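# Carry carton around corner onto yellow-taped spot

## Task

Bring the carton around the corner and set it down on the area outlined in yellow tape. It must stand upright, lie entirely within the tape without overlapping it, and not be toppled or tilted. It must remain there by itself; a carton held in place only by the robot does not count.

## Robot and tools

The robot is a simulated Hello Robot Stretch 4, a single-arm mobile manipulator about 1.6 m tall. It has an omni-wheel base whose rim reaches at most 0.23 m from the base origin, a lift on a mast, an arm that telescopes forward, a three-joint wrist (yaw, pitch, roll) and a two-finger gripper. Four cameras ride on the robot: head_camera, head_left_camera, head_right_camera and wrist_camera. An outside force may occasionally nudge a loose object.

Frames: the base frame has its origin on the floor below the centre of the base, with x forward, y left and z up. hand_pose is reported in this frame and marks a point between the open fingertips. With all wrist joints at zero, its axes line up with the base axes. The printed position may be slightly off. The odometry frame is the base frame as it was when the scene began. base_odometry comes from wheel turns only, so slipping shows up as travel. Heading is positive to the left and runs from -3.142 to 3.142.

execute_actions takes "actions", a list holding one action or none, plus an optional "cameras" list. Valid camera names are head_camera, head_left_camera, head_right_camera, wrist_camera and all. If cameras is omitted, null or ["all"], every camera is returned; [] returns none. An empty actions list only reports state and images.

An action contains "base", "joints" or both, and may add "pace" and "contact_limits". The alternative is {"end_of_arm": "enable_torque"} on its own, which re-energises any wrist or gripper motor that has shut off.

"base" holds exactly one relative command, measured from where the base last reported itself:
- translate_m: straight drive in metres, -2 to 2, forward positive.
- strafe_m: sideways in metres, -2 to 2, left positive.
- rotate_rad: turn in place in radians, -3.2 to 3.2, counter-clockwise positive.

"joints" holds absolute targets by name:
- lift_m: 0 to 1.2.
- arm_m: extension, 0 to 0.55.
- wrist_yaw_rad: -1.134 to 4.276. 0 is forward, positive is left, 3.14 is folded back. Above 3.4 the arm may get in the way.
- wrist_pitch_rad: -1.117 to 4.259. 0 is level, 1.57 points down.
- wrist_roll_rad: -1.117 to 4.259. At 0 both fingers are level; positive turns clockwise as seen from behind.
- gripper_m: fingertip gap, -0.038 to 0.141. Values below 0 press the fingers together.

Joint targets outside their range are clamped and reported. Any other bad value or unknown key rejects the whole call, and nothing moves. The motions in one action begin together but may finish at different times. A joint or base left out of an action may still be driving toward its previous target.

"pace" is slow, default, fast or max. Base speeds are 0.1, 0.3, 0.4 and 0.6 m/s, and turn speeds are 1, 2, 3 and 4 rad/s. Above lift 0.2 these are reduced further, down to 0.3 m/s and 1 rad/s at lift 1.2. A single action lasts at most 15 s.

"contact_limits" takes {"arm_m": 0 to 0.75}, the push force allowed before a contact stop. The default is 0.5.

wait takes seconds (0 to 10) and returns the same state and images without giving a new command. zoom_image takes camera and region [x0,y0,x1,y1] in pixels of that camera's latest full image, with the region at most 504x504. finished_scene takes scene (1 or 2) and ends that scene for good, then reports success. Reply with a tool call every turn; a reply without one ends everything.

Reading results:
- base_status and joint_status say how each motion ended. "done" for the base means the wheels completed their turns, even if they slipped. "off_target" means the part stopped short and may still be pushing.
- contact_stop_at_<key>: the part met resistance and went slack. A slack lift can sink, and slack wheels can roll.
- limit_stop_at_tilt: the lean is over 6 degrees, and the lift, arm and wheels are slack.
- limit_stop_at_own_body: a self-collision was blocked. This is likely when wrist_pitch is below -0.2 with roll below -0.4 or above 4. You can move that joint back away from the body.
- torque_fault: a wrist or gripper motor went limp. Send enable_torque to restore it.
- After a stop, the affected part drops its old target. Any later motion calls in the same reply are skipped.
- on_its_own lists things you did not command; its "held at" gives the target being held.
- lidar_m: 12 horizontal distances in 30-degree sectors. The 1st sector is ahead, the 4th left, the 7th behind and the 10th right. "-" means nothing seen, or something closer than 0.25 m. The lidar covers roughly 0.15 m up to robot height and can miss clear objects and thin legs.
- wrist_depth_mm: a 7x7 grid of median depths in mm (100 to 2000), read from the top left.
- turned_by_wheels vs turned_by_imu: a gap above about 0.1 rad suggests a collision or slip. Heading error is roughly their difference.
- base_tilt: forward/right lean in degrees, with a fixed bias of up to 1.5.
- motor_effort: percent of maximum, with the peak in brackets. Wheel efforts are positive for a right turn. A load in a level gripper pushes wrist_pitch effort away from 0.

Gripping: command gripper_m below the object's width. Squeezing harder pulls the object up to about a third of the shortfall toward the wrist. Neither the reading nor "done" confirms a grasp. A firm grip at a command of 0 or more shows in the gripper's effort. Fingertips stuck on a surface can be freed by raising the lift.

To unfold at the start, send lift_m 0.4 with wrist_yaw_rad 0. Avoid turning or driving with more than 1 kg held while arm_m is above 0.2, especially at fast paces. Avoid sustained pushes with a high gripper or high contact limits, since both risk tipping. Avoid dropping, slamming or shoving hard, and don't let the carton fall or tilt. Set it down upright, release it, and back the gripper off before finishing. The robot holds its last command while you think, so keep replies concise. There are two scenes; the second scene's task arrives in finished_scene's result.

Each tool is called by a JSON object that holds its "fn" and its "kwargs".

## Session

{"fn": "execute_actions", "kwargs": {"actions": []}}

Scene clock: 0.00 s.
base_odometry: x=+0.000 y=+0.000 heading=+0.000 (m, m, rad; odometry frame)
turned_by_wheels: +0.000 (rad since the last result)
turned_by_imu: +0.000 (rad since the last result)
base_tilt: forward=+0.1 right=+0.5 (deg)
lidar_m: 0.62 0.63 0.72 0.66 0.67 0.86 1.59 1.25 0.80 0.72 0.75 0.67
base_status: not commanded
joint_positions: lift_m=+0.186 arm_m=-0.001 wrist_yaw_rad=+3.149 wrist_pitch_rad=+0.019 wrist_roll_rad=+0.014 gripper_m=+0.057
joint_status: not commanded
motor_effort: lift_m=+20 arm_m=+0 wrist_yaw_rad=+0 wrist_pitch_rad=-8 wrist_roll_rad=-1 gripper_m=-4 wheel_0=+0 wheel_1=+0 wheel_2=+1 (%)
hand_pose: x=-0.1189 y=+0.0853 z=+0.3585 quat_wxyz=(-0.004, -0.009, +0.007, +1.000) (m; base frame)
wrist_depth_mm: - 137 260 - 1756 1060 778 / - 117 137 - 1708 1042 768 / - 118 147 - 1708 1025 778 / 135 136 209 - 1708 1025 778 / 1464 - 1708 - 1618 1008 750 / 1281 1397 198 1537 213 1008 750 / 904 854 976 156 931 904 741
pictures: head_camera, head_left_camera, head_right_camera, wrist_camera
Images, in order (width x height): head_camera 420x560, head_left_camera 420x672, head_right_camera 420x672, wrist_camera 616x392.

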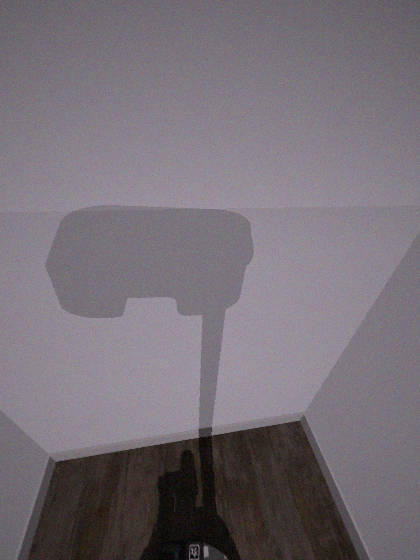

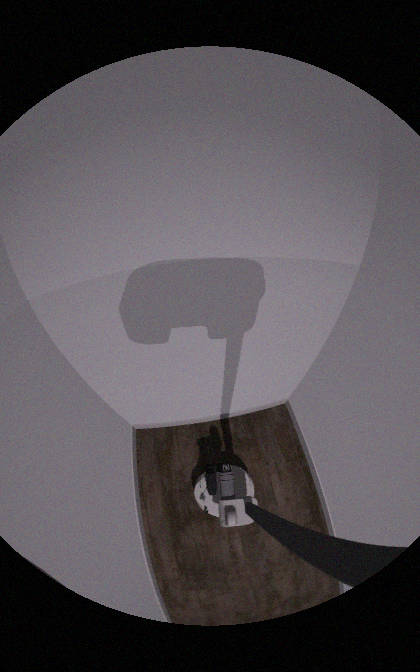

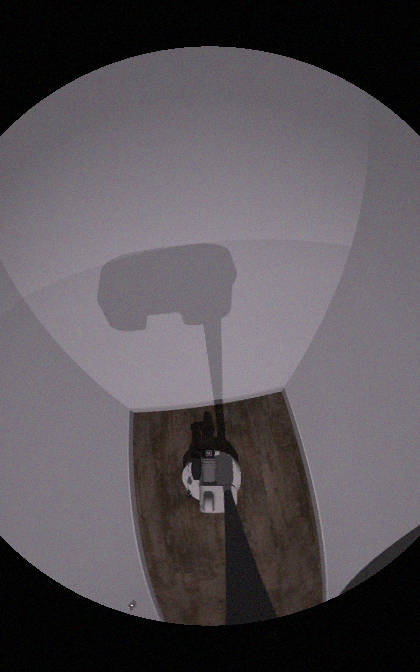

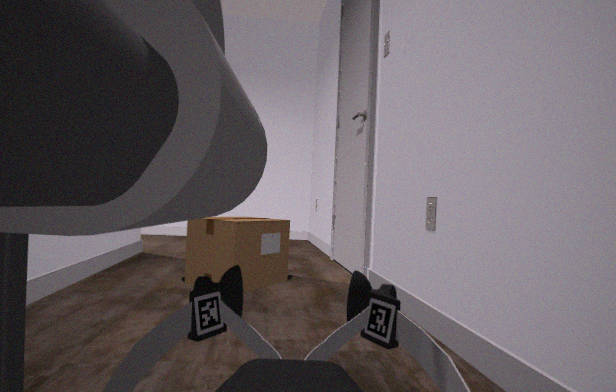

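{"fn": "execute_actions", "kwargs": {"actions": [{"base":{"rotate_rad":-3.0},"pace":"fast"}]}}

Scene clock: 4.53 s.
base_odometry: x=+0.000 y=+0.000 heading=-3.000 (m, m, rad; odometry frame)
turned_by_wheels: -3.000 (rad since the last result)
turned_by_imu: -3.011 (rad since the last result)
base_tilt: forward=+0.0 right=+0.6 (deg)
lidar_m: 1.60 1.07 0.76 0.72 0.77 0.65 0.60 0.64 0.69 0.66 0.69 0.94
base_status: done
joint_positions: lift_m=+0.186 arm_m=-0.001 wrist_yaw_rad=+3.149 wrist_pitch_rad=+0.019 wrist_roll_rad=+0.014 gripper_m=+0.057
joint_status: not commanded
motor_effort: lift_m=+20(20) arm_m=+0(0) wrist_yaw_rad=+0(1) wrist_pitch_rad=-7(7) wrist_roll_rad=-1(0) gripper_m=-5(2) wheel_0=+1(5) wheel_1=+1(13) wheel_2=-1(10) (%)
hand_pose: x=-0.1189 y=+0.0853 z=+0.3585 quat_wxyz=(-0.004, -0.009, +0.007, +1.000) (m; base frame)
wrist_depth_mm: - 137 262 741 741 741 750 / - 117 137 741 741 750 732 / - 118 147 741 741 741 750 / 136 136 210 732 741 741 741 / 732 741 732 741 741 732 741 / 732 741 198 741 213 741 741 / 715 723 732 156 732 741 732
pictures: head_camera, head_left_camera, head_right_camera, wrist_camera
Images, in order (width x height): head_camera 420x560, head_left_camera 420x672, head_right_camera 420x672, wrist_camera 616x392.

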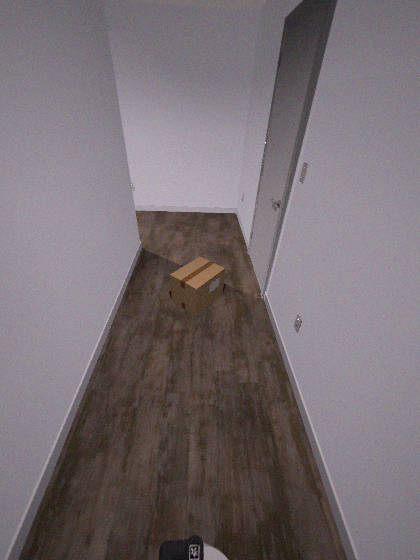

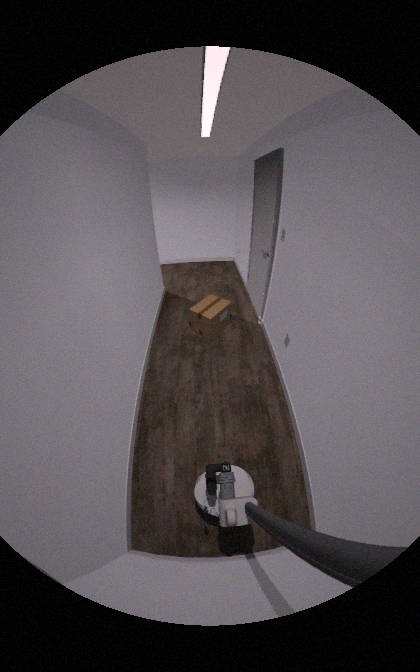

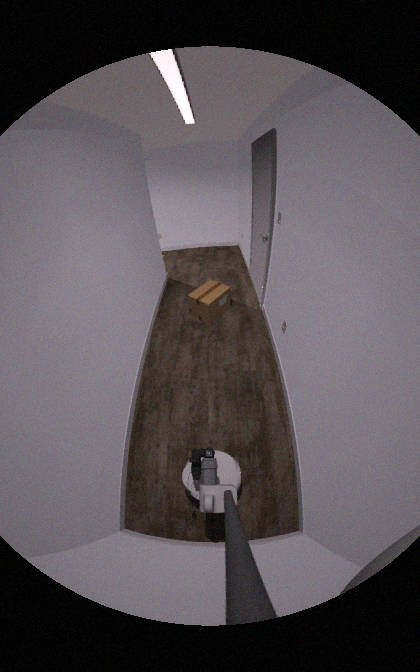

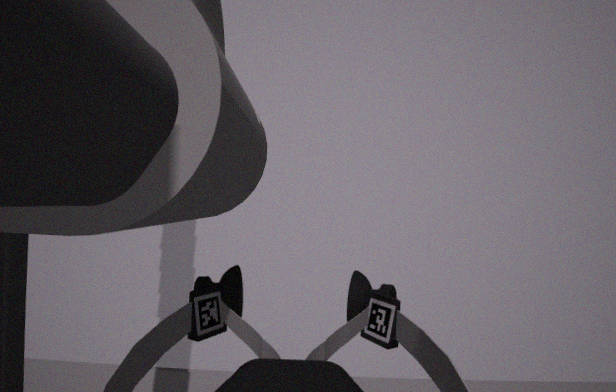

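{"fn": "execute_actions", "kwargs": {"actions": [{"base":{"translate_m":1.1},"joints":{"lift_m":0.4},"pace":"fast"}], "cameras": ["head_camera","head_left_camera"]}}

Scene clock: 14.50 s.
base_odometry: x=-1.089 y=-0.156 heading=-3.000 (m, m, rad; odometry frame)
turned_by_wheels: +0.000 (rad since the last result)
turned_by_imu: -0.001 (rad since the last result)
base_tilt: forward=+0.1 right=+0.5 (deg)
lidar_m: 0.49 0.63 0.76 0.73 0.77 1.06 1.72 0.95 0.69 0.66 0.68 0.79
base_status: done
joint_positions: lift_m=+0.400 arm_m=-0.001 wrist_yaw_rad=+3.149 wrist_pitch_rad=+0.019 wrist_roll_rad=+0.014 gripper_m=+0.057
joint_status: all done
motor_effort: lift_m=+23(24) arm_m=+0(0) wrist_yaw_rad=-1(2) wrist_pitch_rad=-8(9) wrist_roll_rad=-1(1) gripper_m=-4(2) wheel_0=+1(7) wheel_1=+2(8) wheel_2=+0(13) (%)
hand_pose: x=-0.1189 y=+0.0853 z=+0.5726 quat_wxyz=(-0.004, -0.009, +0.007, +1.000) (m; base frame)
wrist_depth_mm: - 137 260 1863 1808 1499 1025 / - 117 137 1863 1808 1464 1025 / - 118 147 1808 1863 1430 976 / 136 136 209 1808 1863 1464 960 / 1098 1708 1808 1863 1808 1366 976 / 1118 1576 198 1808 213 1366 976 / 1138 1308 1430 155 1397 1255 960
pictures: head_camera, head_left_camera
Images, in order (width x height): head_camera 420x560, head_left_camera 420x672.

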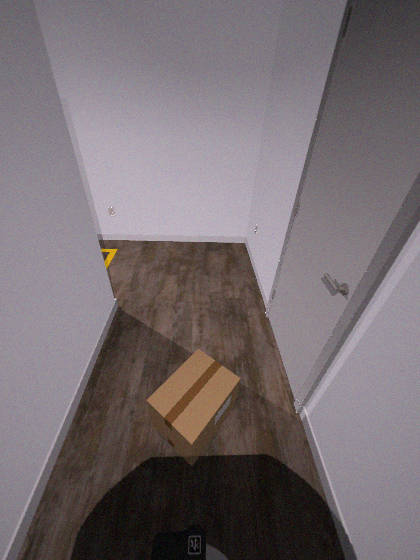

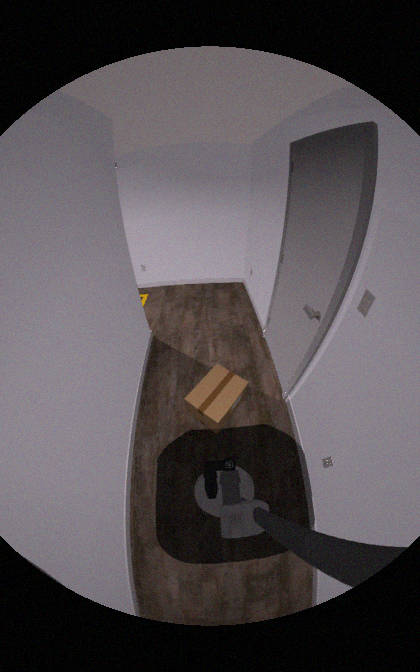

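{"fn": "execute_actions", "kwargs": {"actions": [{"base":{"strafe_m":0.2},"pace":"fast"}], "cameras": []}}

{"fn": "execute_actions", "kwargs": {"actions": [{"base":{"translate_m":0.5}}], "cameras": ["head_camera","head_left_camera"]}}

Scene clock: 22.77 s.
base_odometry: x=-1.061 y=-0.354 heading=-3.000 (m, m, rad; odometry frame)
turned_by_wheels: +0.000 (rad since the last result)
turned_by_imu: +0.000 (rad since the last result)
base_tilt: forward=+0.1 right=+0.5 (deg)
lidar_m: 0.55 0.78 0.58 0.54 0.55 0.77 1.72 1.24 0.90 0.86 0.90 0.52
base_status: done
joint_positions: lift_m=+0.400 arm_m=-0.001 wrist_yaw_rad=+3.149 wrist_pitch_rad=+0.019 wrist_roll_rad=+0.014 gripper_m=+0.057
joint_status: not commanded
motor_effort: lift_m=+23(23) arm_m=-1(1) wrist_yaw_rad=+2(1) wrist_pitch_rad=-7(10) wrist_roll_rad=-1(1) gripper_m=-3(1) wheel_0=+1(10) wheel_1=-2(13) wheel_2=-1(0) (%)
hand_pose: x=-0.1189 y=+0.0853 z=+0.5726 quat_wxyz=(-0.004, -0.009, +0.007, +1.000) (m; base frame)
wrist_depth_mm: - 137 260 1863 1863 1042 715 / - 117 137 1808 1863 1008 699 / - 118 147 1808 1808 1025 707 / 136 136 210 1863 1808 1008 707 / 1397 1863 1863 1863 1808 1008 683 / 1430 1808 198 1863 213 960 683 / 1336 1308 1464 156 1397 891 676
pictures: none
No camera images: the call's "cameras" was empty. Leave "cameras" out to get every camera's image.

Scene clock: 25.90 s.
base_odometry: x=-1.555 y=-0.425 heading=-3.000 (m, m, rad; odometry frame)
turned_by_wheels: +0.000 (rad since the last result)
turned_by_imu: -0.001 (rad since the last result)
base_tilt: forward=-0.1 right=+0.5 (deg)
lidar_m: 0.25 0.79 0.56 0.53 0.57 0.79 2.19 1.24 0.89 0.85 0.25 0.25
base_status: done
joint_positions: lift_m=+0.400 arm_m=-0.001 wrist_yaw_rad=+3.149 wrist_pitch_rad=+0.019 wrist_roll_rad=+0.014 gripper_m=+0.057
joint_status: not commanded
motor_effort: lift_m=+23(23) arm_m=-1(0) wrist_yaw_rad=+1(2) wrist_pitch_rad=-9(7) wrist_roll_rad=+0(1) gripper_m=-3(3) wheel_0=+9(8) wheel_1=+0(7) wheel_2=-14(23) (%)
hand_pose: x=-0.1189 y=+0.0853 z=+0.5726 quat_wxyz=(-0.004, -0.009, +0.007, +1.000) (m; base frame)
wrist_depth_mm: - 136 260 - - 1060 723 / - 117 137 - - 1042 715 / - 118 147 - - 1025 707 / 136 136 210 - - 1008 699 / 1366 - - - 1921 976 699 / 1430 1921 198 - 214 976 676 / 1308 1281 1464 156 1397 904 683
pictures: head_camera, head_left_camera
Images, in order (width x height): head_camera 420x560, head_left_camera 420x672.

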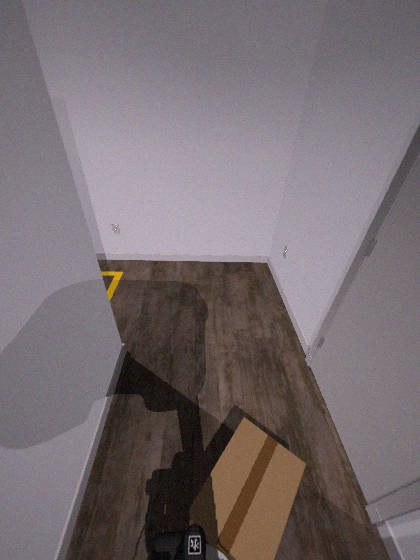

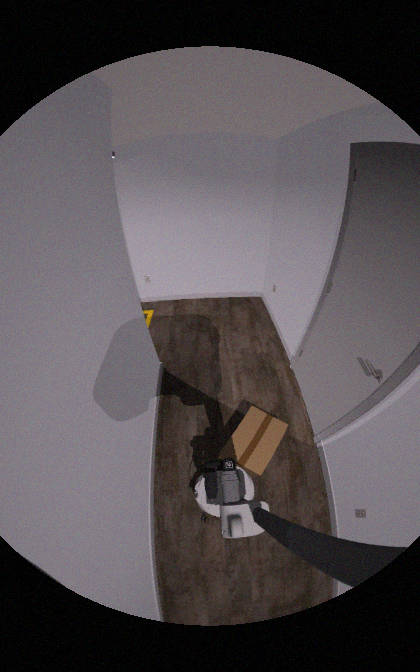

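{"fn": "execute_actions", "kwargs": {"actions": [{"base":{"translate_m":-0.22},"pace":"fast"}], "cameras": []}}

{"fn": "execute_actions", "kwargs": {"actions": [{"base":{"strafe_m":-0.42},"pace":"fast"}], "cameras": ["head_left_camera"]}}

{"fn": "execute_actions", "kwargs": {"actions": [{"base":{"translate_m":0.5}}], "cameras": ["head_camera","head_left_camera"]}}

Scene clock: 32.90 s.
base_odometry: x=-1.337 y=-0.394 heading=-3.000 (m, m, rad; odometry frame)
turned_by_wheels: +0.000 (rad since the last result)
turned_by_imu: +0.000 (rad since the last result)
base_tilt: forward=-0.1 right=+0.5 (deg)
lidar_m: 0.41 0.80 0.56 0.53 0.57 0.78 2.00 1.24 0.88 0.85 0.89 0.37
base_status: done
joint_positions: lift_m=+0.400 arm_m=-0.001 wrist_yaw_rad=+3.149 wrist_pitch_rad=+0.019 wrist_roll_rad=+0.014 gripper_m=+0.057
joint_status: not commanded
motor_effort: lift_m=+23(23) arm_m=+0(1) wrist_yaw_rad=+0(2) wrist_pitch_rad=-7(8) wrist_roll_rad=-1(0) gripper_m=-2(4) wheel_0=-2(6) wheel_1=+0(8) wheel_2=-1(12) (%)
hand_pose: x=-0.1189 y=+0.0853 z=+0.5726 quat_wxyz=(-0.004, -0.009, +0.007, +1.000) (m; base frame)
wrist_depth_mm: - 137 260 - - 1042 723 / - 117 137 - - 1042 707 / - 118 147 - - 1008 699 / 136 136 210 - - 1008 691 / 1397 - - - 1921 991 691 / 1430 1921 198 - 213 976 676 / 1336 1308 1430 156 1430 891 676
pictures: none
No camera images: the call's "cameras" was empty. Leave "cameras" out to get every camera's image.

Scene clock: 35.10 s.
base_odometry: x=-1.396 y=+0.022 heading=-3.000 (m, m, rad; odometry frame)
turned_by_wheels: +0.000 (rad since the last result)
turned_by_imu: -0.003 (rad since the last result)
base_tilt: forward=+0.0 right=+0.6 (deg)
lidar_m: 0.43 0.36 1.00 0.96 1.00 1.37 1.79 0.65 0.45 0.43 0.45 0.61
base_status: done
joint_positions: lift_m=+0.400 arm_m=-0.001 wrist_yaw_rad=+3.149 wrist_pitch_rad=+0.019 wrist_roll_rad=+0.014 gripper_m=+0.057
joint_status: not commanded
motor_effort: lift_m=+22(22) arm_m=+0(0) wrist_yaw_rad=+1(0) wrist_pitch_rad=-8(8) wrist_roll_rad=-1(1) gripper_m=-3(3) wheel_0=-2(11) wheel_1=+2(13) wheel_2=+0(2) (%)
hand_pose: x=-0.1189 y=+0.0853 z=+0.5726 quat_wxyz=(-0.004, -0.009, +0.007, +1.000) (m; base frame)
wrist_depth_mm: - 137 260 - - 1983 1281 / - 117 137 - - 1921 1308 / - 118 147 - - 1921 1281 / 136 136 210 - - 1863 1281 / 778 1205 - - - 1863 1281 / 798 1138 198 - 213 1863 1255 / 809 991 1430 156 1430 1537 1255
pictures: head_left_camera
Images, in order (width x height): head_left_camera 420x672.

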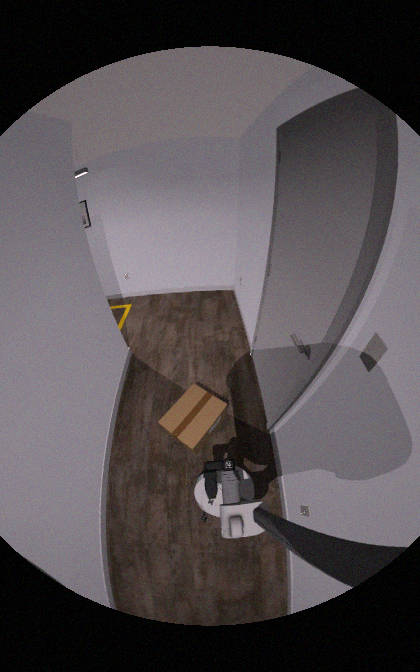

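Scene clock: 38.27 s.
base_odometry: x=-1.891 y=-0.048 heading=-3.000 (m, m, rad; odometry frame)
turned_by_wheels: +0.001 (rad since the last result)
turned_by_imu: +0.000 (rad since the last result)
base_tilt: forward=+0.0 right=+0.5 (deg)
lidar_m: 1.66 0.25 0.25 0.26 1.00 1.38 1.78 0.63 0.45 0.38 0.39 0.58
base_status: done
joint_positions: lift_m=+0.400 arm_m=-0.001 wrist_yaw_rad=+3.149 wrist_pitch_rad=+0.019 wrist_roll_rad=+0.014 gripper_m=+0.057
joint_status: not commanded
motor_effort: lift_m=+23(22) arm_m=+0(0) wrist_yaw_rad=+1(2) wrist_pitch_rad=-6(9) wrist_roll_rad=+0(1) gripper_m=+0(0) wheel_0=+5(6) wheel_1=+15(20) wheel_2=-8(14) (%)
hand_pose: x=-0.1189 y=+0.0853 z=+0.5727 quat_wxyz=(-0.004, -0.009, +0.007, +1.000) (m; base frame)
wrist_depth_mm: - 137 262 - - 1921 1308 / - 117 137 - - 1983 1308 / - 118 147 - - 1921 1308 / 136 136 209 - - 1921 1308 / 768 1205 - - - 1863 1281 / 798 1118 198 - 213 1863 1281 / 809 976 1464 156 1430 1537 1255
pictures: head_camera, head_left_camera
Images, in order (width x height): head_camera 420x560, head_left_camera 420x672.

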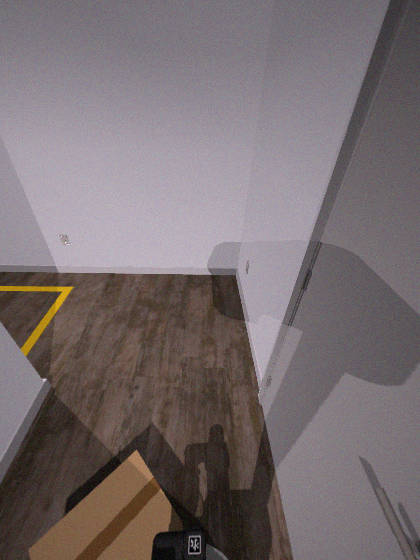

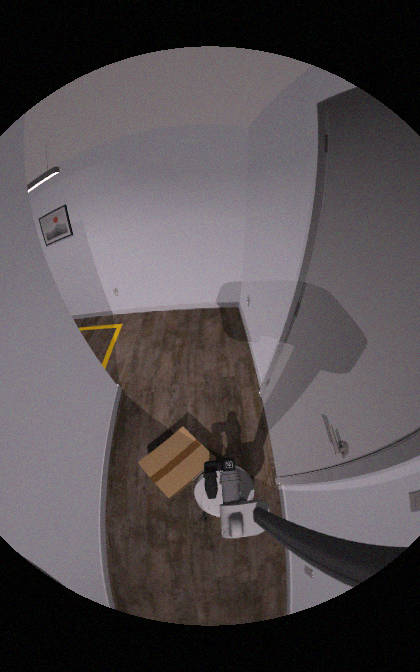

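{"fn": "execute_actions", "kwargs": {"actions": [{"base":{"translate_m":-0.3},"pace":"fast"}], "cameras": []}}

{"fn": "execute_actions", "kwargs": {"actions": [{"base":{"strafe_m":0.25},"pace":"fast"}], "cameras": ["head_left_camera"]}}

{"fn": "execute_actions", "kwargs": {"actions": [{"base":{"translate_m":0.4}}], "cameras": ["head_camera","head_left_camera"]}}

Scene clock: 45.33 s.
base_odometry: x=-1.594 y=-0.006 heading=-3.000 (m, m, rad; odometry frame)
turned_by_wheels: +0.000 (rad since the last result)
turned_by_imu: -0.001 (rad since the last result)
base_tilt: forward=+0.0 right=+0.6 (deg)
lidar_m: 0.49 0.41 0.42 0.95 1.01 1.39 1.79 0.62 0.45 0.43 0.44 0.54
base_status: done
joint_positions: lift_m=+0.400 arm_m=-0.001 wrist_yaw_rad=+3.149 wrist_pitch_rad=+0.019 wrist_roll_rad=+0.014 gripper_m=+0.057
joint_status: not commanded
motor_effort: lift_m=+22(22) arm_m=+0(0) wrist_yaw_rad=+1(0) wrist_pitch_rad=-9(7) wrist_roll_rad=-1(1) gripper_m=+0(2) wheel_0=+1(10) wheel_1=-1(12) wheel_2=-2(10) (%)
hand_pose: x=-0.1189 y=+0.0853 z=+0.5727 quat_wxyz=(-0.004, -0.009, +0.007, +1.000) (m; base frame)
wrist_depth_mm: - 137 260 - - 1983 1308 / - 117 137 - - 1983 1308 / - 118 147 - - 1983 1308 / 135 136 210 - - 1921 1281 / 768 1182 - - - 1921 1255 / 798 1138 198 - 213 1808 1281 / 809 976 1430 156 1430 1499 1255
pictures: none
No camera images: the call's "cameras" was empty. Leave "cameras" out to get every camera's image.

Scene clock: 47.10 s.
base_odometry: x=-1.558 y=-0.253 heading=-3.000 (m, m, rad; odometry frame)
turned_by_wheels: +0.000 (rad since the last result)
turned_by_imu: +0.001 (rad since the last result)
base_tilt: forward=+0.0 right=+0.5 (deg)
lidar_m: 0.31 0.28 0.74 0.71 0.75 1.03 2.19 0.99 0.71 0.69 0.71 0.49
base_status: done
joint_positions: lift_m=+0.400 arm_m=-0.001 wrist_yaw_rad=+3.149 wrist_pitch_rad=+0.019 wrist_roll_rad=+0.014 gripper_m=+0.057
joint_status: not commanded
motor_effort: lift_m=+22(22) arm_m=+0(0) wrist_yaw_rad=+0(1) wrist_pitch_rad=-8(8) wrist_roll_rad=-1(1) gripper_m=-4(4) wheel_0=+0(8) wheel_1=-3(13) wheel_2=+0(1) (%)
hand_pose: x=-0.1189 y=+0.0853 z=+0.5727 quat_wxyz=(-0.004, -0.009, +0.007, +1.000) (m; base frame)
wrist_depth_mm: - 137 262 - - 1430 976 / - 117 137 - - 1397 960 / - 118 147 - - 1397 946 / 136 136 210 - - 1397 931 / 1138 1756 - - - 1366 917 / 1182 1618 198 - 213 1336 931 / 1182 1308 1430 156 1430 1229 917
pictures: head_left_camera
Images, in order (width x height): head_left_camera 420x672.

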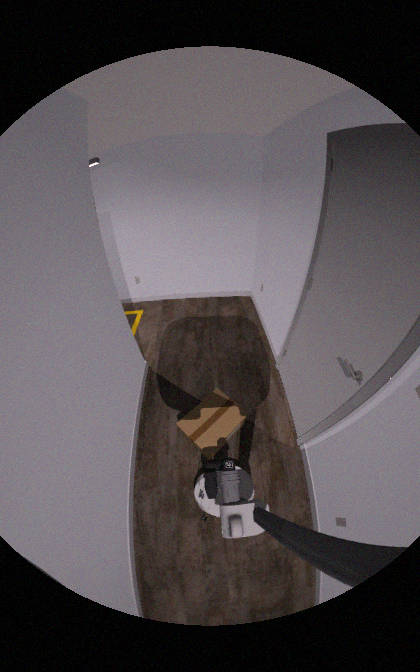

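Scene clock: 49.93 s.
base_odometry: x=-1.954 y=-0.310 heading=-3.000 (m, m, rad; odometry frame)
turned_by_wheels: +0.000 (rad since the last result)
turned_by_imu: +0.003 (rad since the last result)
base_tilt: forward=+0.1 right=+0.5 (deg)
lidar_m: 0.25 0.26 0.25 0.71 0.74 1.03 2.60 0.98 0.71 0.61 0.69 0.27
base_status: done
joint_positions: lift_m=+0.400 arm_m=-0.001 wrist_yaw_rad=+3.149 wrist_pitch_rad=+0.019 wrist_roll_rad=+0.014 gripper_m=+0.057
joint_status: not commanded
motor_effort: lift_m=+22(22) arm_m=+0(0) wrist_yaw_rad=+1(2) wrist_pitch_rad=-8(9) wrist_roll_rad=-1(1) gripper_m=-2(1) wheel_0=+7(10) wheel_1=+12(21) wheel_2=-14(25) (%)
hand_pose: x=-0.1189 y=+0.0853 z=+0.5727 quat_wxyz=(-0.004, -0.009, +0.007, +1.000) (m; base frame)
wrist_depth_mm: - 136 262 - - 1464 976 / - 117 137 - - 1397 976 / - 118 147 - - 1397 946 / 135 136 209 - - 1397 946 / 1138 1756 - - - 1366 917 / 1182 1618 198 - 213 1336 931 / 1160 1308 1464 156 1430 1229 917
pictures: head_camera, head_left_camera
Images, in order (width x height): head_camera 420x560, head_left_camera 420x672.

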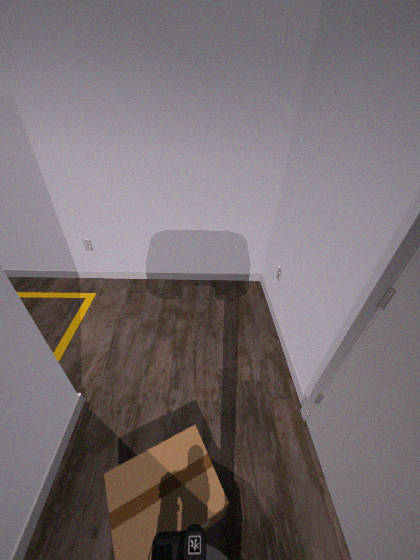

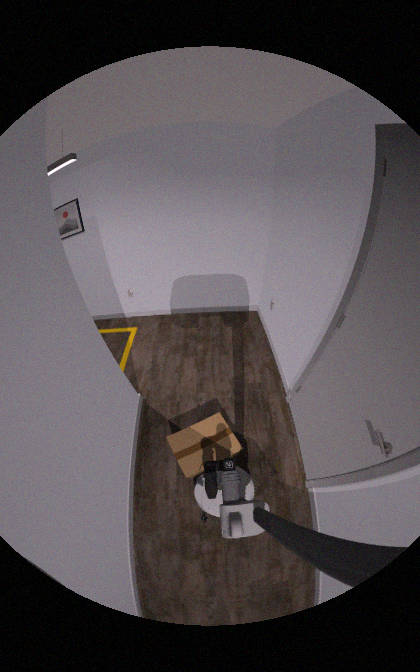

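{"fn": "execute_actions", "kwargs": {"actions": [{"base":{"translate_m":-0.1},"pace":"fast"}], "cameras": []}}

{"fn": "execute_actions", "kwargs": {"actions": [{"base":{"strafe_m":0.17},"pace":"fast"}], "cameras": []}}

{"fn": "execute_actions", "kwargs": {"actions": [{"base":{"translate_m":0.25}}], "cameras": ["head_camera","head_left_camera"]}}

Scene clock: 56.30 s.
base_odometry: x=-1.855 y=-0.296 heading=-3.000 (m, m, rad; odometry frame)
turned_by_wheels: +0.000 (rad since the last result)
turned_by_imu: -0.001 (rad since the last result)
base_tilt: forward=+0.0 right=+0.5 (deg)
lidar_m: 0.29 0.28 0.31 0.69 0.75 1.00 2.50 0.98 0.72 0.63 0.65 0.40
base_status: done
joint_positions: lift_m=+0.400 arm_m=-0.001 wrist_yaw_rad=+3.149 wrist_pitch_rad=+0.019 wrist_roll_rad=+0.014 gripper_m=+0.057
joint_status: not commanded
motor_effort: lift_m=+22(22) arm_m=+0(0) wrist_yaw_rad=+2(1) wrist_pitch_rad=-8(7) wrist_roll_rad=+0(1) gripper_m=-3(2) wheel_0=+1(8) wheel_1=+0(10) wheel_2=-2(14) (%)
hand_pose: x=-0.1189 y=+0.0853 z=+0.5727 quat_wxyz=(-0.004, -0.009, +0.007, +1.000) (m; base frame)
wrist_depth_mm: - 137 260 - - 1430 976 / - 117 137 - - 1430 976 / - 118 147 - - 1397 946 / 136 136 209 - - 1366 931 / 1138 1756 - - - 1366 917 / 1182 1618 198 - 213 1336 946 / 1160 1308 1464 156 1397 1229 917
pictures: none
No camera images: the call's "cameras" was empty. Leave "cameras" out to get every camera's image.

Scene clock: 57.80 s.
base_odometry: x=-1.831 y=-0.464 heading=-3.000 (m, m, rad; odometry frame)
turned_by_wheels: +0.000 (rad since the last result)
turned_by_imu: +0.000 (rad since the last result)
base_tilt: forward=+0.1 right=+0.6 (deg)
lidar_m: 0.25 0.27 0.57 0.53 0.57 0.78 2.25 1.24 0.89 0.80 0.87 0.29
base_status: done
joint_positions: lift_m=+0.400 arm_m=-0.001 wrist_yaw_rad=+3.149 wrist_pitch_rad=+0.019 wrist_roll_rad=+0.014 gripper_m=+0.057
joint_status: not commanded
motor_effort: lift_m=+22(22) arm_m=+0(0) wrist_yaw_rad=+1(0) wrist_pitch_rad=-7(7) wrist_roll_rad=-1(1) gripper_m=-2(3) wheel_0=+0(8) wheel_1=-1(13) wheel_2=+0(2) (%)
hand_pose: x=-0.1189 y=+0.0853 z=+0.5727 quat_wxyz=(-0.004, -0.009, +0.007, +1.000) (m; base frame)
wrist_depth_mm: - 137 260 - - 1060 723 / - 117 137 - - 1042 723 / - 118 147 - - 1042 715 / 135 136 211 - - 1025 707 / 1397 - - - 1983 1008 699 / 1397 1921 198 - 213 991 691 / 1336 1281 1464 156 1397 891 676
pictures: none
No camera images: the call's "cameras" was empty. Leave "cameras" out to get every camera's image.

Scene clock: 60.10 s.
base_odometry: x=-2.077 y=-0.499 heading=-2.999 (m, m, rad; odometry frame)
turned_by_wheels: +0.001 (rad since the last result)
turned_by_imu: +0.000 (rad since the last result)
base_tilt: forward=+0.0 right=+0.5 (deg)
lidar_m: 0.25 0.25 0.57 0.54 0.56 0.77 2.24 1.23 0.87 0.81 0.29 0.25
base_status: done
joint_positions: lift_m=+0.400 arm_m=-0.001 wrist_yaw_rad=+3.149 wrist_pitch_rad=+0.019 wrist_roll_rad=+0.014 gripper_m=+0.057
joint_status: not commanded
motor_effort: lift_m=+22(22) arm_m=+0(0) wrist_yaw_rad=+2(2) wrist_pitch_rad=-8(8) wrist_roll_rad=+0(1) gripper_m=-3(2) wheel_0=+15(20) wheel_1=+9(16) wheel_2=-14(26) (%)
hand_pose: x=-0.1189 y=+0.0853 z=+0.5727 quat_wxyz=(-0.004, -0.009, +0.007, +1.000) (m; base frame)
wrist_depth_mm: - 137 262 - - 1042 723 / - 117 137 - - 1060 715 / - 118 147 - - 1042 715 / 136 136 210 - - 1025 707 / 1366 - - - 1983 1025 699 / 1430 1921 198 - 213 976 691 / 1336 1308 1430 156 1430 917 683
pictures: head_camera, head_left_camera
Images, in order (width x height): head_camera 420x560, head_left_camera 420x672.

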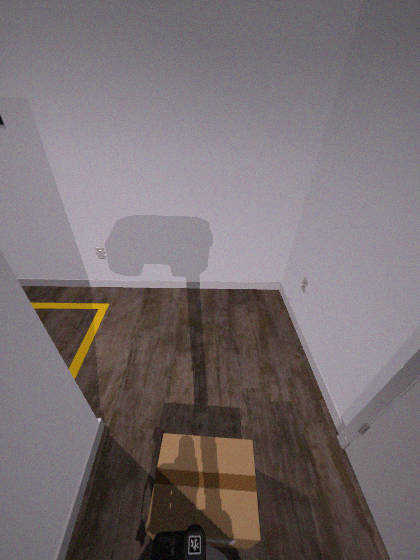

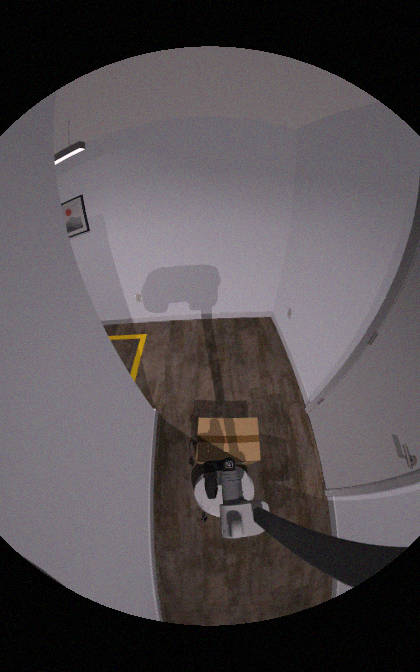

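{"fn": "execute_actions", "kwargs": {"actions": [{"base":{"strafe_m":-0.03}}], "cameras": []}}

{"fn": "execute_actions", "kwargs": {"actions": [{"base":{"translate_m":0.45}}], "cameras": ["head_camera","head_left_camera"]}}

Scene clock: 68.90 s.
base_odometry: x=-2.081 y=-0.470 heading=-2.998 (m, m, rad; odometry frame)
turned_by_wheels: +0.001 (rad since the last result)
turned_by_imu: +0.000 (rad since the last result)
base_tilt: forward=+0.0 right=+0.6 (deg)
lidar_m: 0.25 0.25 0.60 0.56 0.60 0.83 2.41 1.18 0.83 0.78 0.85 0.25
base_status: done
joint_positions: lift_m=+0.400 arm_m=-0.001 wrist_yaw_rad=+3.149 wrist_pitch_rad=+0.019 wrist_roll_rad=+0.014 gripper_m=+0.057
joint_status: not commanded
motor_effort: lift_m=+22(22) arm_m=+0(0) wrist_yaw_rad=+0(1) wrist_pitch_rad=-7(8) wrist_roll_rad=-1(0) gripper_m=-4(4) wheel_0=+19(31) wheel_1=+6(5) wheel_2=-14(13) (%)
hand_pose: x=-0.1189 y=+0.0853 z=+0.5727 quat_wxyz=(-0.004, -0.009, +0.007, +1.000) (m; base frame)
wrist_depth_mm: - 137 260 - - 1138 778 / - 117 137 - - 1098 768 / - 118 147 - - 1118 759 / 136 136 210 - - 1078 750 / 1336 - - - - 1078 741 / 1366 1983 198 - 213 1060 741 / 1308 1308 1430 156 1397 976 723
pictures: none
No camera images: the call's "cameras" was empty. Leave "cameras" out to get every camera's image.

Scene clock: 71.87 s.
base_odometry: x=-2.526 y=-0.534 heading=-2.998 (m, m, rad; odometry frame)
turned_by_wheels: +0.000 (rad since the last result)
turned_by_imu: -0.002 (rad since the last result)
base_tilt: forward=+0.0 right=+0.6 (deg)
lidar_m: 0.25 0.25 0.60 0.57 0.61 0.82 2.40 1.19 0.84 0.80 0.86 0.25
base_status: done
joint_positions: lift_m=+0.400 arm_m=-0.001 wrist_yaw_rad=+3.149 wrist_pitch_rad=+0.019 wrist_roll_rad=+0.014 gripper_m=+0.057
joint_status: not commanded
motor_effort: lift_m=+22(23) arm_m=+0(0) wrist_yaw_rad=+0(1) wrist_pitch_rad=-7(8) wrist_roll_rad=-1(1) gripper_m=-5(2) wheel_0=+7(20) wheel_1=+9(14) wheel_2=-13(24) (%)
hand_pose: x=-0.1189 y=+0.0853 z=+0.5727 quat_wxyz=(-0.004, -0.009, +0.007, +1.000) (m; base frame)
wrist_depth_mm: - 137 260 - - 1118 768 / - 117 137 - - 1118 768 / - 118 147 - - 1098 759 / 136 136 210 - - 1078 759 / 1308 - - - - 1078 741 / 1397 1921 198 - 213 1042 741 / 1308 1281 1430 156 1397 976 723
pictures: head_camera, head_left_camera
Images, in order (width x height): head_camera 420x560, head_left_camera 420x672.

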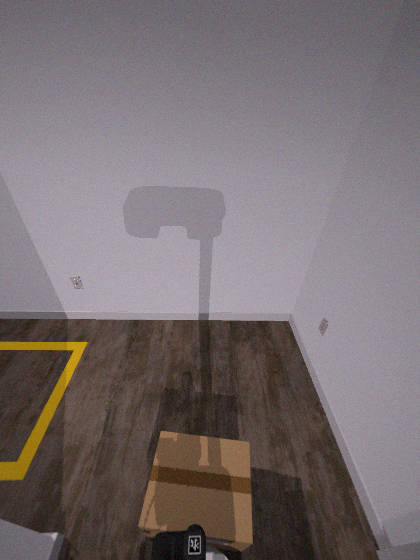

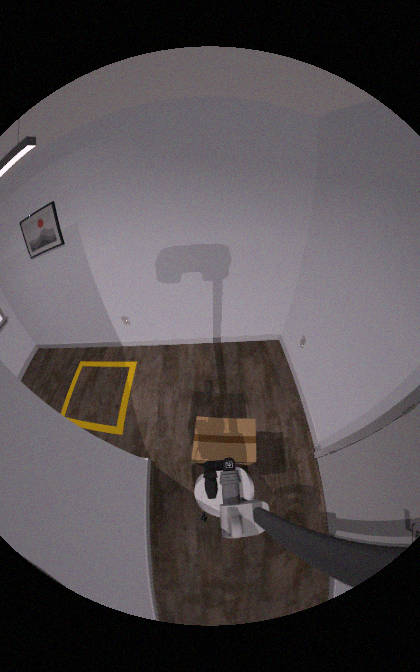

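{"fn": "execute_actions", "kwargs": {"actions": [{"base":{"strafe_m":-0.03}}], "cameras": []}}

{"fn": "execute_actions", "kwargs": {"actions": [{"base":{"translate_m":0.46}}], "cameras": ["head_camera","head_left_camera"]}}

Scene clock: 75.20 s.
base_odometry: x=-2.530 y=-0.505 heading=-2.997 (m, m, rad; odometry frame)
turned_by_wheels: +0.001 (rad since the last result)
turned_by_imu: +0.001 (rad since the last result)
base_tilt: forward=-0.1 right=+0.5 (deg)
lidar_m: 0.25 0.25 0.62 0.60 0.63 0.86 2.40 1.17 0.82 0.76 0.82 0.25
base_status: done
joint_positions: lift_m=+0.400 arm_m=-0.001 wrist_yaw_rad=+3.149 wrist_pitch_rad=+0.019 wrist_roll_rad=+0.014 gripper_m=+0.057
joint_status: not commanded
motor_effort: lift_m=+22(22) arm_m=+0(0) wrist_yaw_rad=+0(0) wrist_pitch_rad=-8(5) wrist_roll_rad=-1(1) gripper_m=-3(1) wheel_0=+13(21) wheel_1=+5(6) wheel_2=-9(9) (%)
hand_pose: x=-0.1189 y=+0.0853 z=+0.5727 quat_wxyz=(-0.004, -0.009, +0.007, +1.000) (m; base frame)
wrist_depth_mm: - 137 260 - - 1182 820 / - 117 137 - - 1182 809 / - 118 147 - - 1182 809 / 136 136 209 - - 1160 798 / 1308 1983 - - - 1138 788 / 1336 1808 198 - 213 1138 788 / 1281 1308 1430 156 1397 1025 768
pictures: none
No camera images: the call's "cameras" was empty. Leave "cameras" out to get every camera's image.

Scene clock: 78.20 s.
base_odometry: x=-2.984 y=-0.571 heading=-2.996 (m, m, rad; odometry frame)
turned_by_wheels: +0.001 (rad since the last result)
turned_by_imu: -0.001 (rad since the last result)
base_tilt: forward=+0.1 right=+0.5 (deg)
lidar_m: 0.25 0.25 1.62 0.84 0.65 0.87 2.38 1.14 0.82 0.79 0.83 0.25
base_status: done
joint_positions: lift_m=+0.400 arm_m=-0.001 wrist_yaw_rad=+3.149 wrist_pitch_rad=+0.019 wrist_roll_rad=+0.014 gripper_m=+0.057
joint_status: not commanded
motor_effort: lift_m=+22(22) arm_m=+0(0) wrist_yaw_rad=+0(0) wrist_pitch_rad=-9(8) wrist_roll_rad=+0(1) gripper_m=-3(4) wheel_0=+16(19) wheel_1=+10(15) wheel_2=-14(25) (%)
hand_pose: x=-0.1189 y=+0.0853 z=+0.5727 quat_wxyz=(-0.004, -0.009, +0.007, +1.000) (m; base frame)
wrist_depth_mm: - 137 260 - - 1205 820 / - 118 137 - - 1205 809 / - 118 147 - - 1182 798 / 135 136 208 - - 1160 798 / 1255 1983 - - - 1138 788 / 1308 1808 198 - 213 1118 778 / 1281 1281 1430 156 1397 1025 778
pictures: head_camera, head_left_camera
Images, in order (width x height): head_camera 420x560, head_left_camera 420x672.

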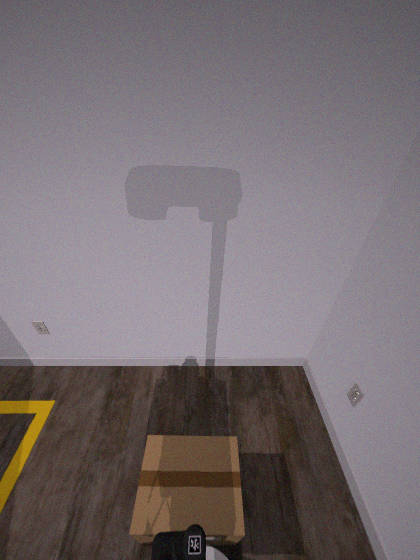

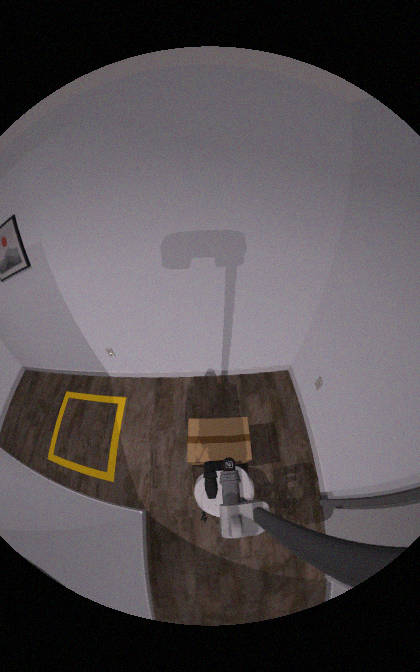

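{"fn": "execute_actions", "kwargs": {"actions": [{"base":{"translate_m":-0.04}}], "cameras": []}}

{"fn": "execute_actions", "kwargs": {"actions": [{"base":{"strafe_m":-0.46},"pace":"fast"}], "cameras": []}}

{"fn": "execute_actions", "kwargs": {"actions": [{"base":{"translate_m":0.415},"pace":"fast"}], "cameras": []}}

{"fn": "execute_actions", "kwargs": {"actions": [{"base":{"rotate_rad":1.57}}], "cameras": ["head_camera","head_left_camera"]}}

Scene clock: 82.30 s.
base_odometry: x=-2.944 y=-0.566 heading=-2.996 (m, m, rad; odometry frame)
turned_by_wheels: +0.000 (rad since the last result)
turned_by_imu: -0.001 (rad since the last result)
base_tilt: forward=+0.0 right=+0.5 (deg)
lidar_m: 0.25 0.26 1.61 0.67 0.63 0.86 2.37 1.13 0.80 0.80 0.81 0.26
base_status: done
joint_positions: lift_m=+0.400 arm_m=-0.001 wrist_yaw_rad=+3.149 wrist_pitch_rad=+0.019 wrist_roll_rad=+0.014 gripper_m=+0.057
joint_status: not commanded
motor_effort: lift_m=+22(22) arm_m=-1(0) wrist_yaw_rad=-1(0) wrist_pitch_rad=-6(6) wrist_roll_rad=-1(1) gripper_m=-4(5) wheel_0=-2(16) wheel_1=-1(8) wheel_2=+1(13) (%)
hand_pose: x=-0.1189 y=+0.0853 z=+0.5727 quat_wxyz=(-0.004, -0.009, +0.007, +1.000) (m; base frame)
wrist_depth_mm: - 137 260 - - 1205 820 / - 117 137 - - 1182 809 / - 118 147 - - 1182 798 / 136 136 209 - - 1160 798 / 1308 1983 - - - 1138 788 / 1336 1863 198 - 213 1138 778 / 1308 1336 1464 156 1397 1025 768
pictures: none
No camera images: the call's "cameras" was empty. Leave "cameras" out to get every camera's image.

Scene clock: 84.60 s.
base_odometry: x=-3.011 y=-0.110 heading=-2.996 (m, m, rad; odometry frame)
turned_by_wheels: +0.000 (rad since the last result)
turned_by_imu: -0.003 (rad since the last result)
base_tilt: forward=+0.0 right=+0.6 (deg)
lidar_m: 1.14 0.40 0.37 1.08 1.10 1.51 1.36 0.47 0.36 0.32 0.35 0.49
base_status: done
joint_positions: lift_m=+0.400 arm_m=-0.001 wrist_yaw_rad=+3.149 wrist_pitch_rad=+0.019 wrist_roll_rad=+0.014 gripper_m=+0.057
joint_status: not commanded
motor_effort: lift_m=+22(23) arm_m=+0(0) wrist_yaw_rad=+2(0) wrist_pitch_rad=-8(9) wrist_roll_rad=-1(1) gripper_m=-3(4) wheel_0=-1(10) wheel_1=+0(12) wheel_2=+0(1) (%)
hand_pose: x=-0.1189 y=+0.0853 z=+0.5727 quat_wxyz=(-0.004, -0.009, +0.007, +1.000) (m; base frame)
wrist_depth_mm: - 137 260 - - - 1464 / - 117 137 - - - 1464 / - 118 147 - - - 1464 / 136 136 210 - - - 1464 / 597 917 1921 - - - 1430 / 621 866 198 - 213 1983 1430 / 627 768 1308 156 1430 1537 1397
pictures: none
No camera images: the call's "cameras" was empty. Leave "cameras" out to get every camera's image.

Scene clock: 87.00 s.
base_odometry: x=-3.422 y=-0.171 heading=-2.996 (m, m, rad; odometry frame)
turned_by_wheels: +0.000 (rad since the last result)
turned_by_imu: +0.000 (rad since the last result)
base_tilt: forward=+0.0 right=+0.5 (deg)
lidar_m: 0.71 0.75 0.27 0.26 0.28 1.52 1.26 0.50 0.34 0.33 0.34 0.49
base_status: done
joint_positions: lift_m=+0.400 arm_m=-0.001 wrist_yaw_rad=+3.149 wrist_pitch_rad=+0.019 wrist_roll_rad=+0.014 gripper_m=+0.057
joint_status: not commanded
motor_effort: lift_m=+22(22) arm_m=+0(0) wrist_yaw_rad=+2(2) wrist_pitch_rad=-9(9) wrist_roll_rad=-1(1) gripper_m=-4(1) wheel_0=+0(9) wheel_1=+0(7) wheel_2=+3(14) (%)
hand_pose: x=-0.1189 y=+0.0853 z=+0.5727 quat_wxyz=(-0.004, -0.009, +0.007, +1.000) (m; base frame)
wrist_depth_mm: - 137 262 - - - 1464 / - 117 137 - - - 1464 / - 118 147 - - - 1464 / 136 136 210 - - - 1464 / 627 917 1921 - - - 1430 / 640 854 198 - 213 - 1397 / 647 759 1366 156 1430 1576 1366
pictures: none
No camera images: the call's "cameras" was empty. Leave "cameras" out to get every camera's image.

Scene clock: 89.07 s.
base_odometry: x=-3.422 y=-0.171 heading=-1.426 (m, m, rad; odometry frame)
turned_by_wheels: +1.570 (rad since the last result)
turned_by_imu: +1.575 (rad since the last result)
base_tilt: forward=+0.0 right=+0.5 (deg)
lidar_m: 0.26 0.29 1.52 1.26 0.47 0.35 0.33 0.34 0.48 0.71 0.74 0.28
base_status: done
joint_positions: lift_m=+0.400 arm_m=-0.001 wrist_yaw_rad=+3.149 wrist_pitch_rad=+0.019 wrist_roll_rad=+0.014 gripper_m=+0.057
joint_status: not commanded
motor_effort: lift_m=+22(22) arm_m=+0(1) wrist_yaw_rad=+1(1) wrist_pitch_rad=-8(6) wrist_roll_rad=+0(1) gripper_m=-1(2) wheel_0=-1(4) wheel_1=-3(8) wheel_2=+1(5) (%)
hand_pose: x=-0.1189 y=+0.0853 z=+0.5727 quat_wxyz=(-0.004, -0.009, +0.007, +1.000) (m; base frame)
wrist_depth_mm: - 137 260 455 452 455 455 / - 117 137 452 452 452 452 / - 118 147 452 452 452 452 / 136 136 210 452 452 449 452 / 449 452 449 452 449 452 452 / 452 449 198 449 213 452 449 / 449 445 449 156 445 445 449
pictures: head_camera, head_left_camera
Images, in order (width x height): head_camera 420x560, head_left_camera 420x672.

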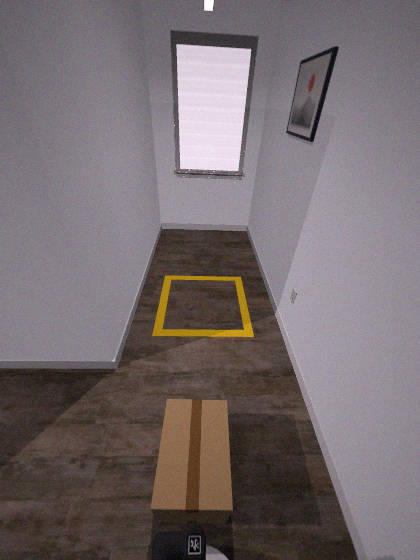

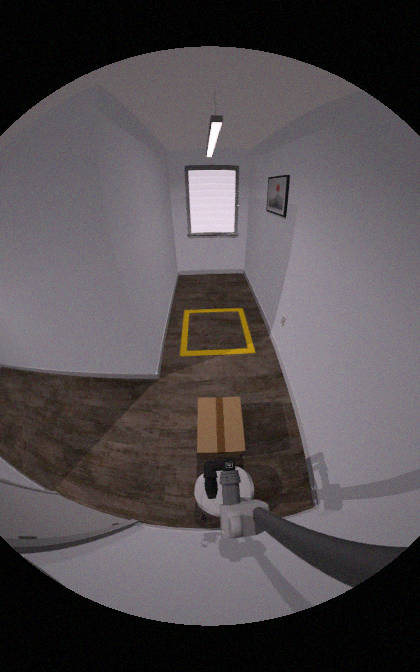

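{"fn": "execute_actions", "kwargs": {"actions": [{"base":{"translate_m":0.45}}], "cameras": ["head_camera"]}}

Scene clock: 95.53 s.
base_odometry: x=-3.357 y=-0.615 heading=-1.426 (m, m, rad; odometry frame)
turned_by_wheels: +0.000 (rad since the last result)
turned_by_imu: +0.012 (rad since the last result)
base_tilt: forward=+0.0 right=+0.5 (deg)
lidar_m: 0.25 0.25 0.91 2.59 1.07 0.82 0.78 0.81 0.75 0.73 0.74 0.25
base_status: done
joint_positions: lift_m=+0.400 arm_m=-0.001 wrist_yaw_rad=+3.149 wrist_pitch_rad=+0.019 wrist_roll_rad=+0.014 gripper_m=+0.057
joint_status: not commanded
motor_effort: lift_m=+22(22) arm_m=+0(0) wrist_yaw_rad=+1(1) wrist_pitch_rad=-8(6) wrist_roll_rad=-1(1) gripper_m=-2(3) wheel_0=+11(26) wheel_1=+9(21) wheel_2=-16(32) (%)
hand_pose: x=-0.1189 y=+0.0853 z=+0.5727 quat_wxyz=(-0.004, -0.009, +0.007, +1.000) (m; base frame)
wrist_depth_mm: - 137 260 891 904 891 878 / - 117 137 891 891 891 878 / - 118 147 891 891 891 866 / 136 136 211 891 891 891 866 / 891 891 891 891 878 891 866 / 904 891 198 904 213 878 854 / 891 904 878 156 878 878 854
pictures: head_camera
Images, in order (width x height): head_camera 420x560.

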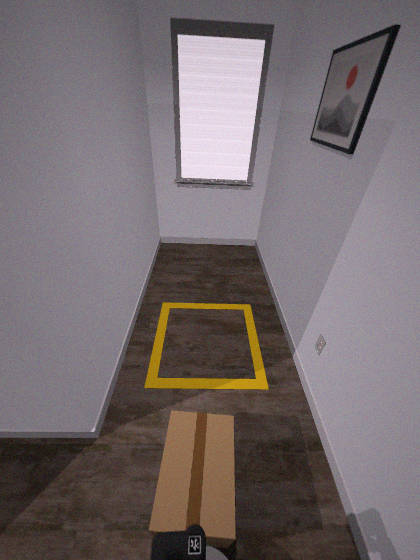

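Slight clockwise drift; shifting the contact point right.

{"fn": "execute_actions", "kwargs": {"actions": [{"base":{"strafe_m":-0.035}}], "cameras": []}}

{"fn": "execute_actions", "kwargs": {"actions": [{"base":{"translate_m":0.4}}], "cameras": ["head_camera"]}}

Scene clock: 98.37 s.
base_odometry: x=-3.391 y=-0.620 heading=-1.426 (m, m, rad; odometry frame)
turned_by_wheels: +0.000 (rad since the last result)
turned_by_imu: +0.000 (rad since the last result)
base_tilt: forward=+0.1 right=+0.5 (deg)
lidar_m: 0.25 0.25 0.91 2.60 1.05 0.80 0.77 0.81 0.72 0.68 0.73 0.25
base_status: done
joint_positions: lift_m=+0.400 arm_m=-0.001 wrist_yaw_rad=+3.149 wrist_pitch_rad=+0.019 wrist_roll_rad=+0.014 gripper_m=+0.057
joint_status: not commanded
motor_effort: lift_m=+22(22) arm_m=+0(1) wrist_yaw_rad=+0(0) wrist_pitch_rad=-8(5) wrist_roll_rad=-1(1) gripper_m=-3(3) wheel_0=+12(23) wheel_1=+4(4) wheel_2=-11(15) (%)
hand_pose: x=-0.1189 y=+0.0853 z=+0.5727 quat_wxyz=(-0.004, -0.009, +0.007, +1.000) (m; base frame)
wrist_depth_mm: - 137 262 891 891 891 904 / - 117 137 904 891 878 878 / - 118 147 904 891 891 878 / 136 136 210 891 891 891 878 / 891 904 904 891 891 878 866 / 891 904 198 891 213 878 878 / 891 904 891 156 878 878 866
pictures: none
No camera images: the call's "cameras" was empty. Leave "cameras" out to get every camera's image.

Scene clock: 101.17 s.
base_odometry: x=-3.333 y=-1.015 heading=-1.425 (m, m, rad; odometry frame)
turned_by_wheels: +0.001 (rad since the last result)
turned_by_imu: +0.002 (rad since the last result)
base_tilt: forward=+0.0 right=+0.5 (deg)
lidar_m: 0.25 0.25 0.65 0.98 1.63 1.21 1.16 1.00 0.74 0.69 0.73 0.26
base_status: done
joint_positions: lift_m=+0.400 arm_m=-0.001 wrist_yaw_rad=+3.149 wrist_pitch_rad=+0.019 wrist_roll_rad=+0.014 gripper_m=+0.057
joint_status: not commanded
motor_effort: lift_m=+22(22) arm_m=+0(0) wrist_yaw_rad=-1(1) wrist_pitch_rad=-5(8) wrist_roll_rad=-1(1) gripper_m=-3(1) wheel_0=+17(18) wheel_1=+11(16) wheel_2=-13(27) (%)
hand_pose: x=-0.1189 y=+0.0853 z=+0.5727 quat_wxyz=(-0.004, -0.009, +0.007, +1.000) (m; base frame)
wrist_depth_mm: - 137 260 1308 1281 1281 1281 / - 117 137 1308 1281 1281 1255 / - 118 147 1308 1281 1281 1281 / 136 136 209 1308 1281 1281 1255 / 1098 1308 1281 1255 1281 1281 1255 / 1160 1308 198 1281 213 1255 1229 / 1160 1281 1255 156 1255 1255 1255
pictures: head_camera
Images, in order (width x height): head_camera 420x560.

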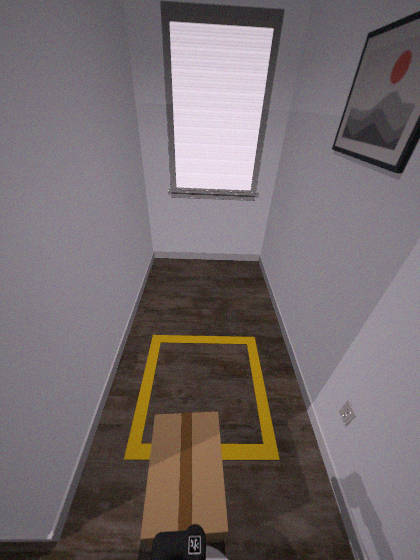

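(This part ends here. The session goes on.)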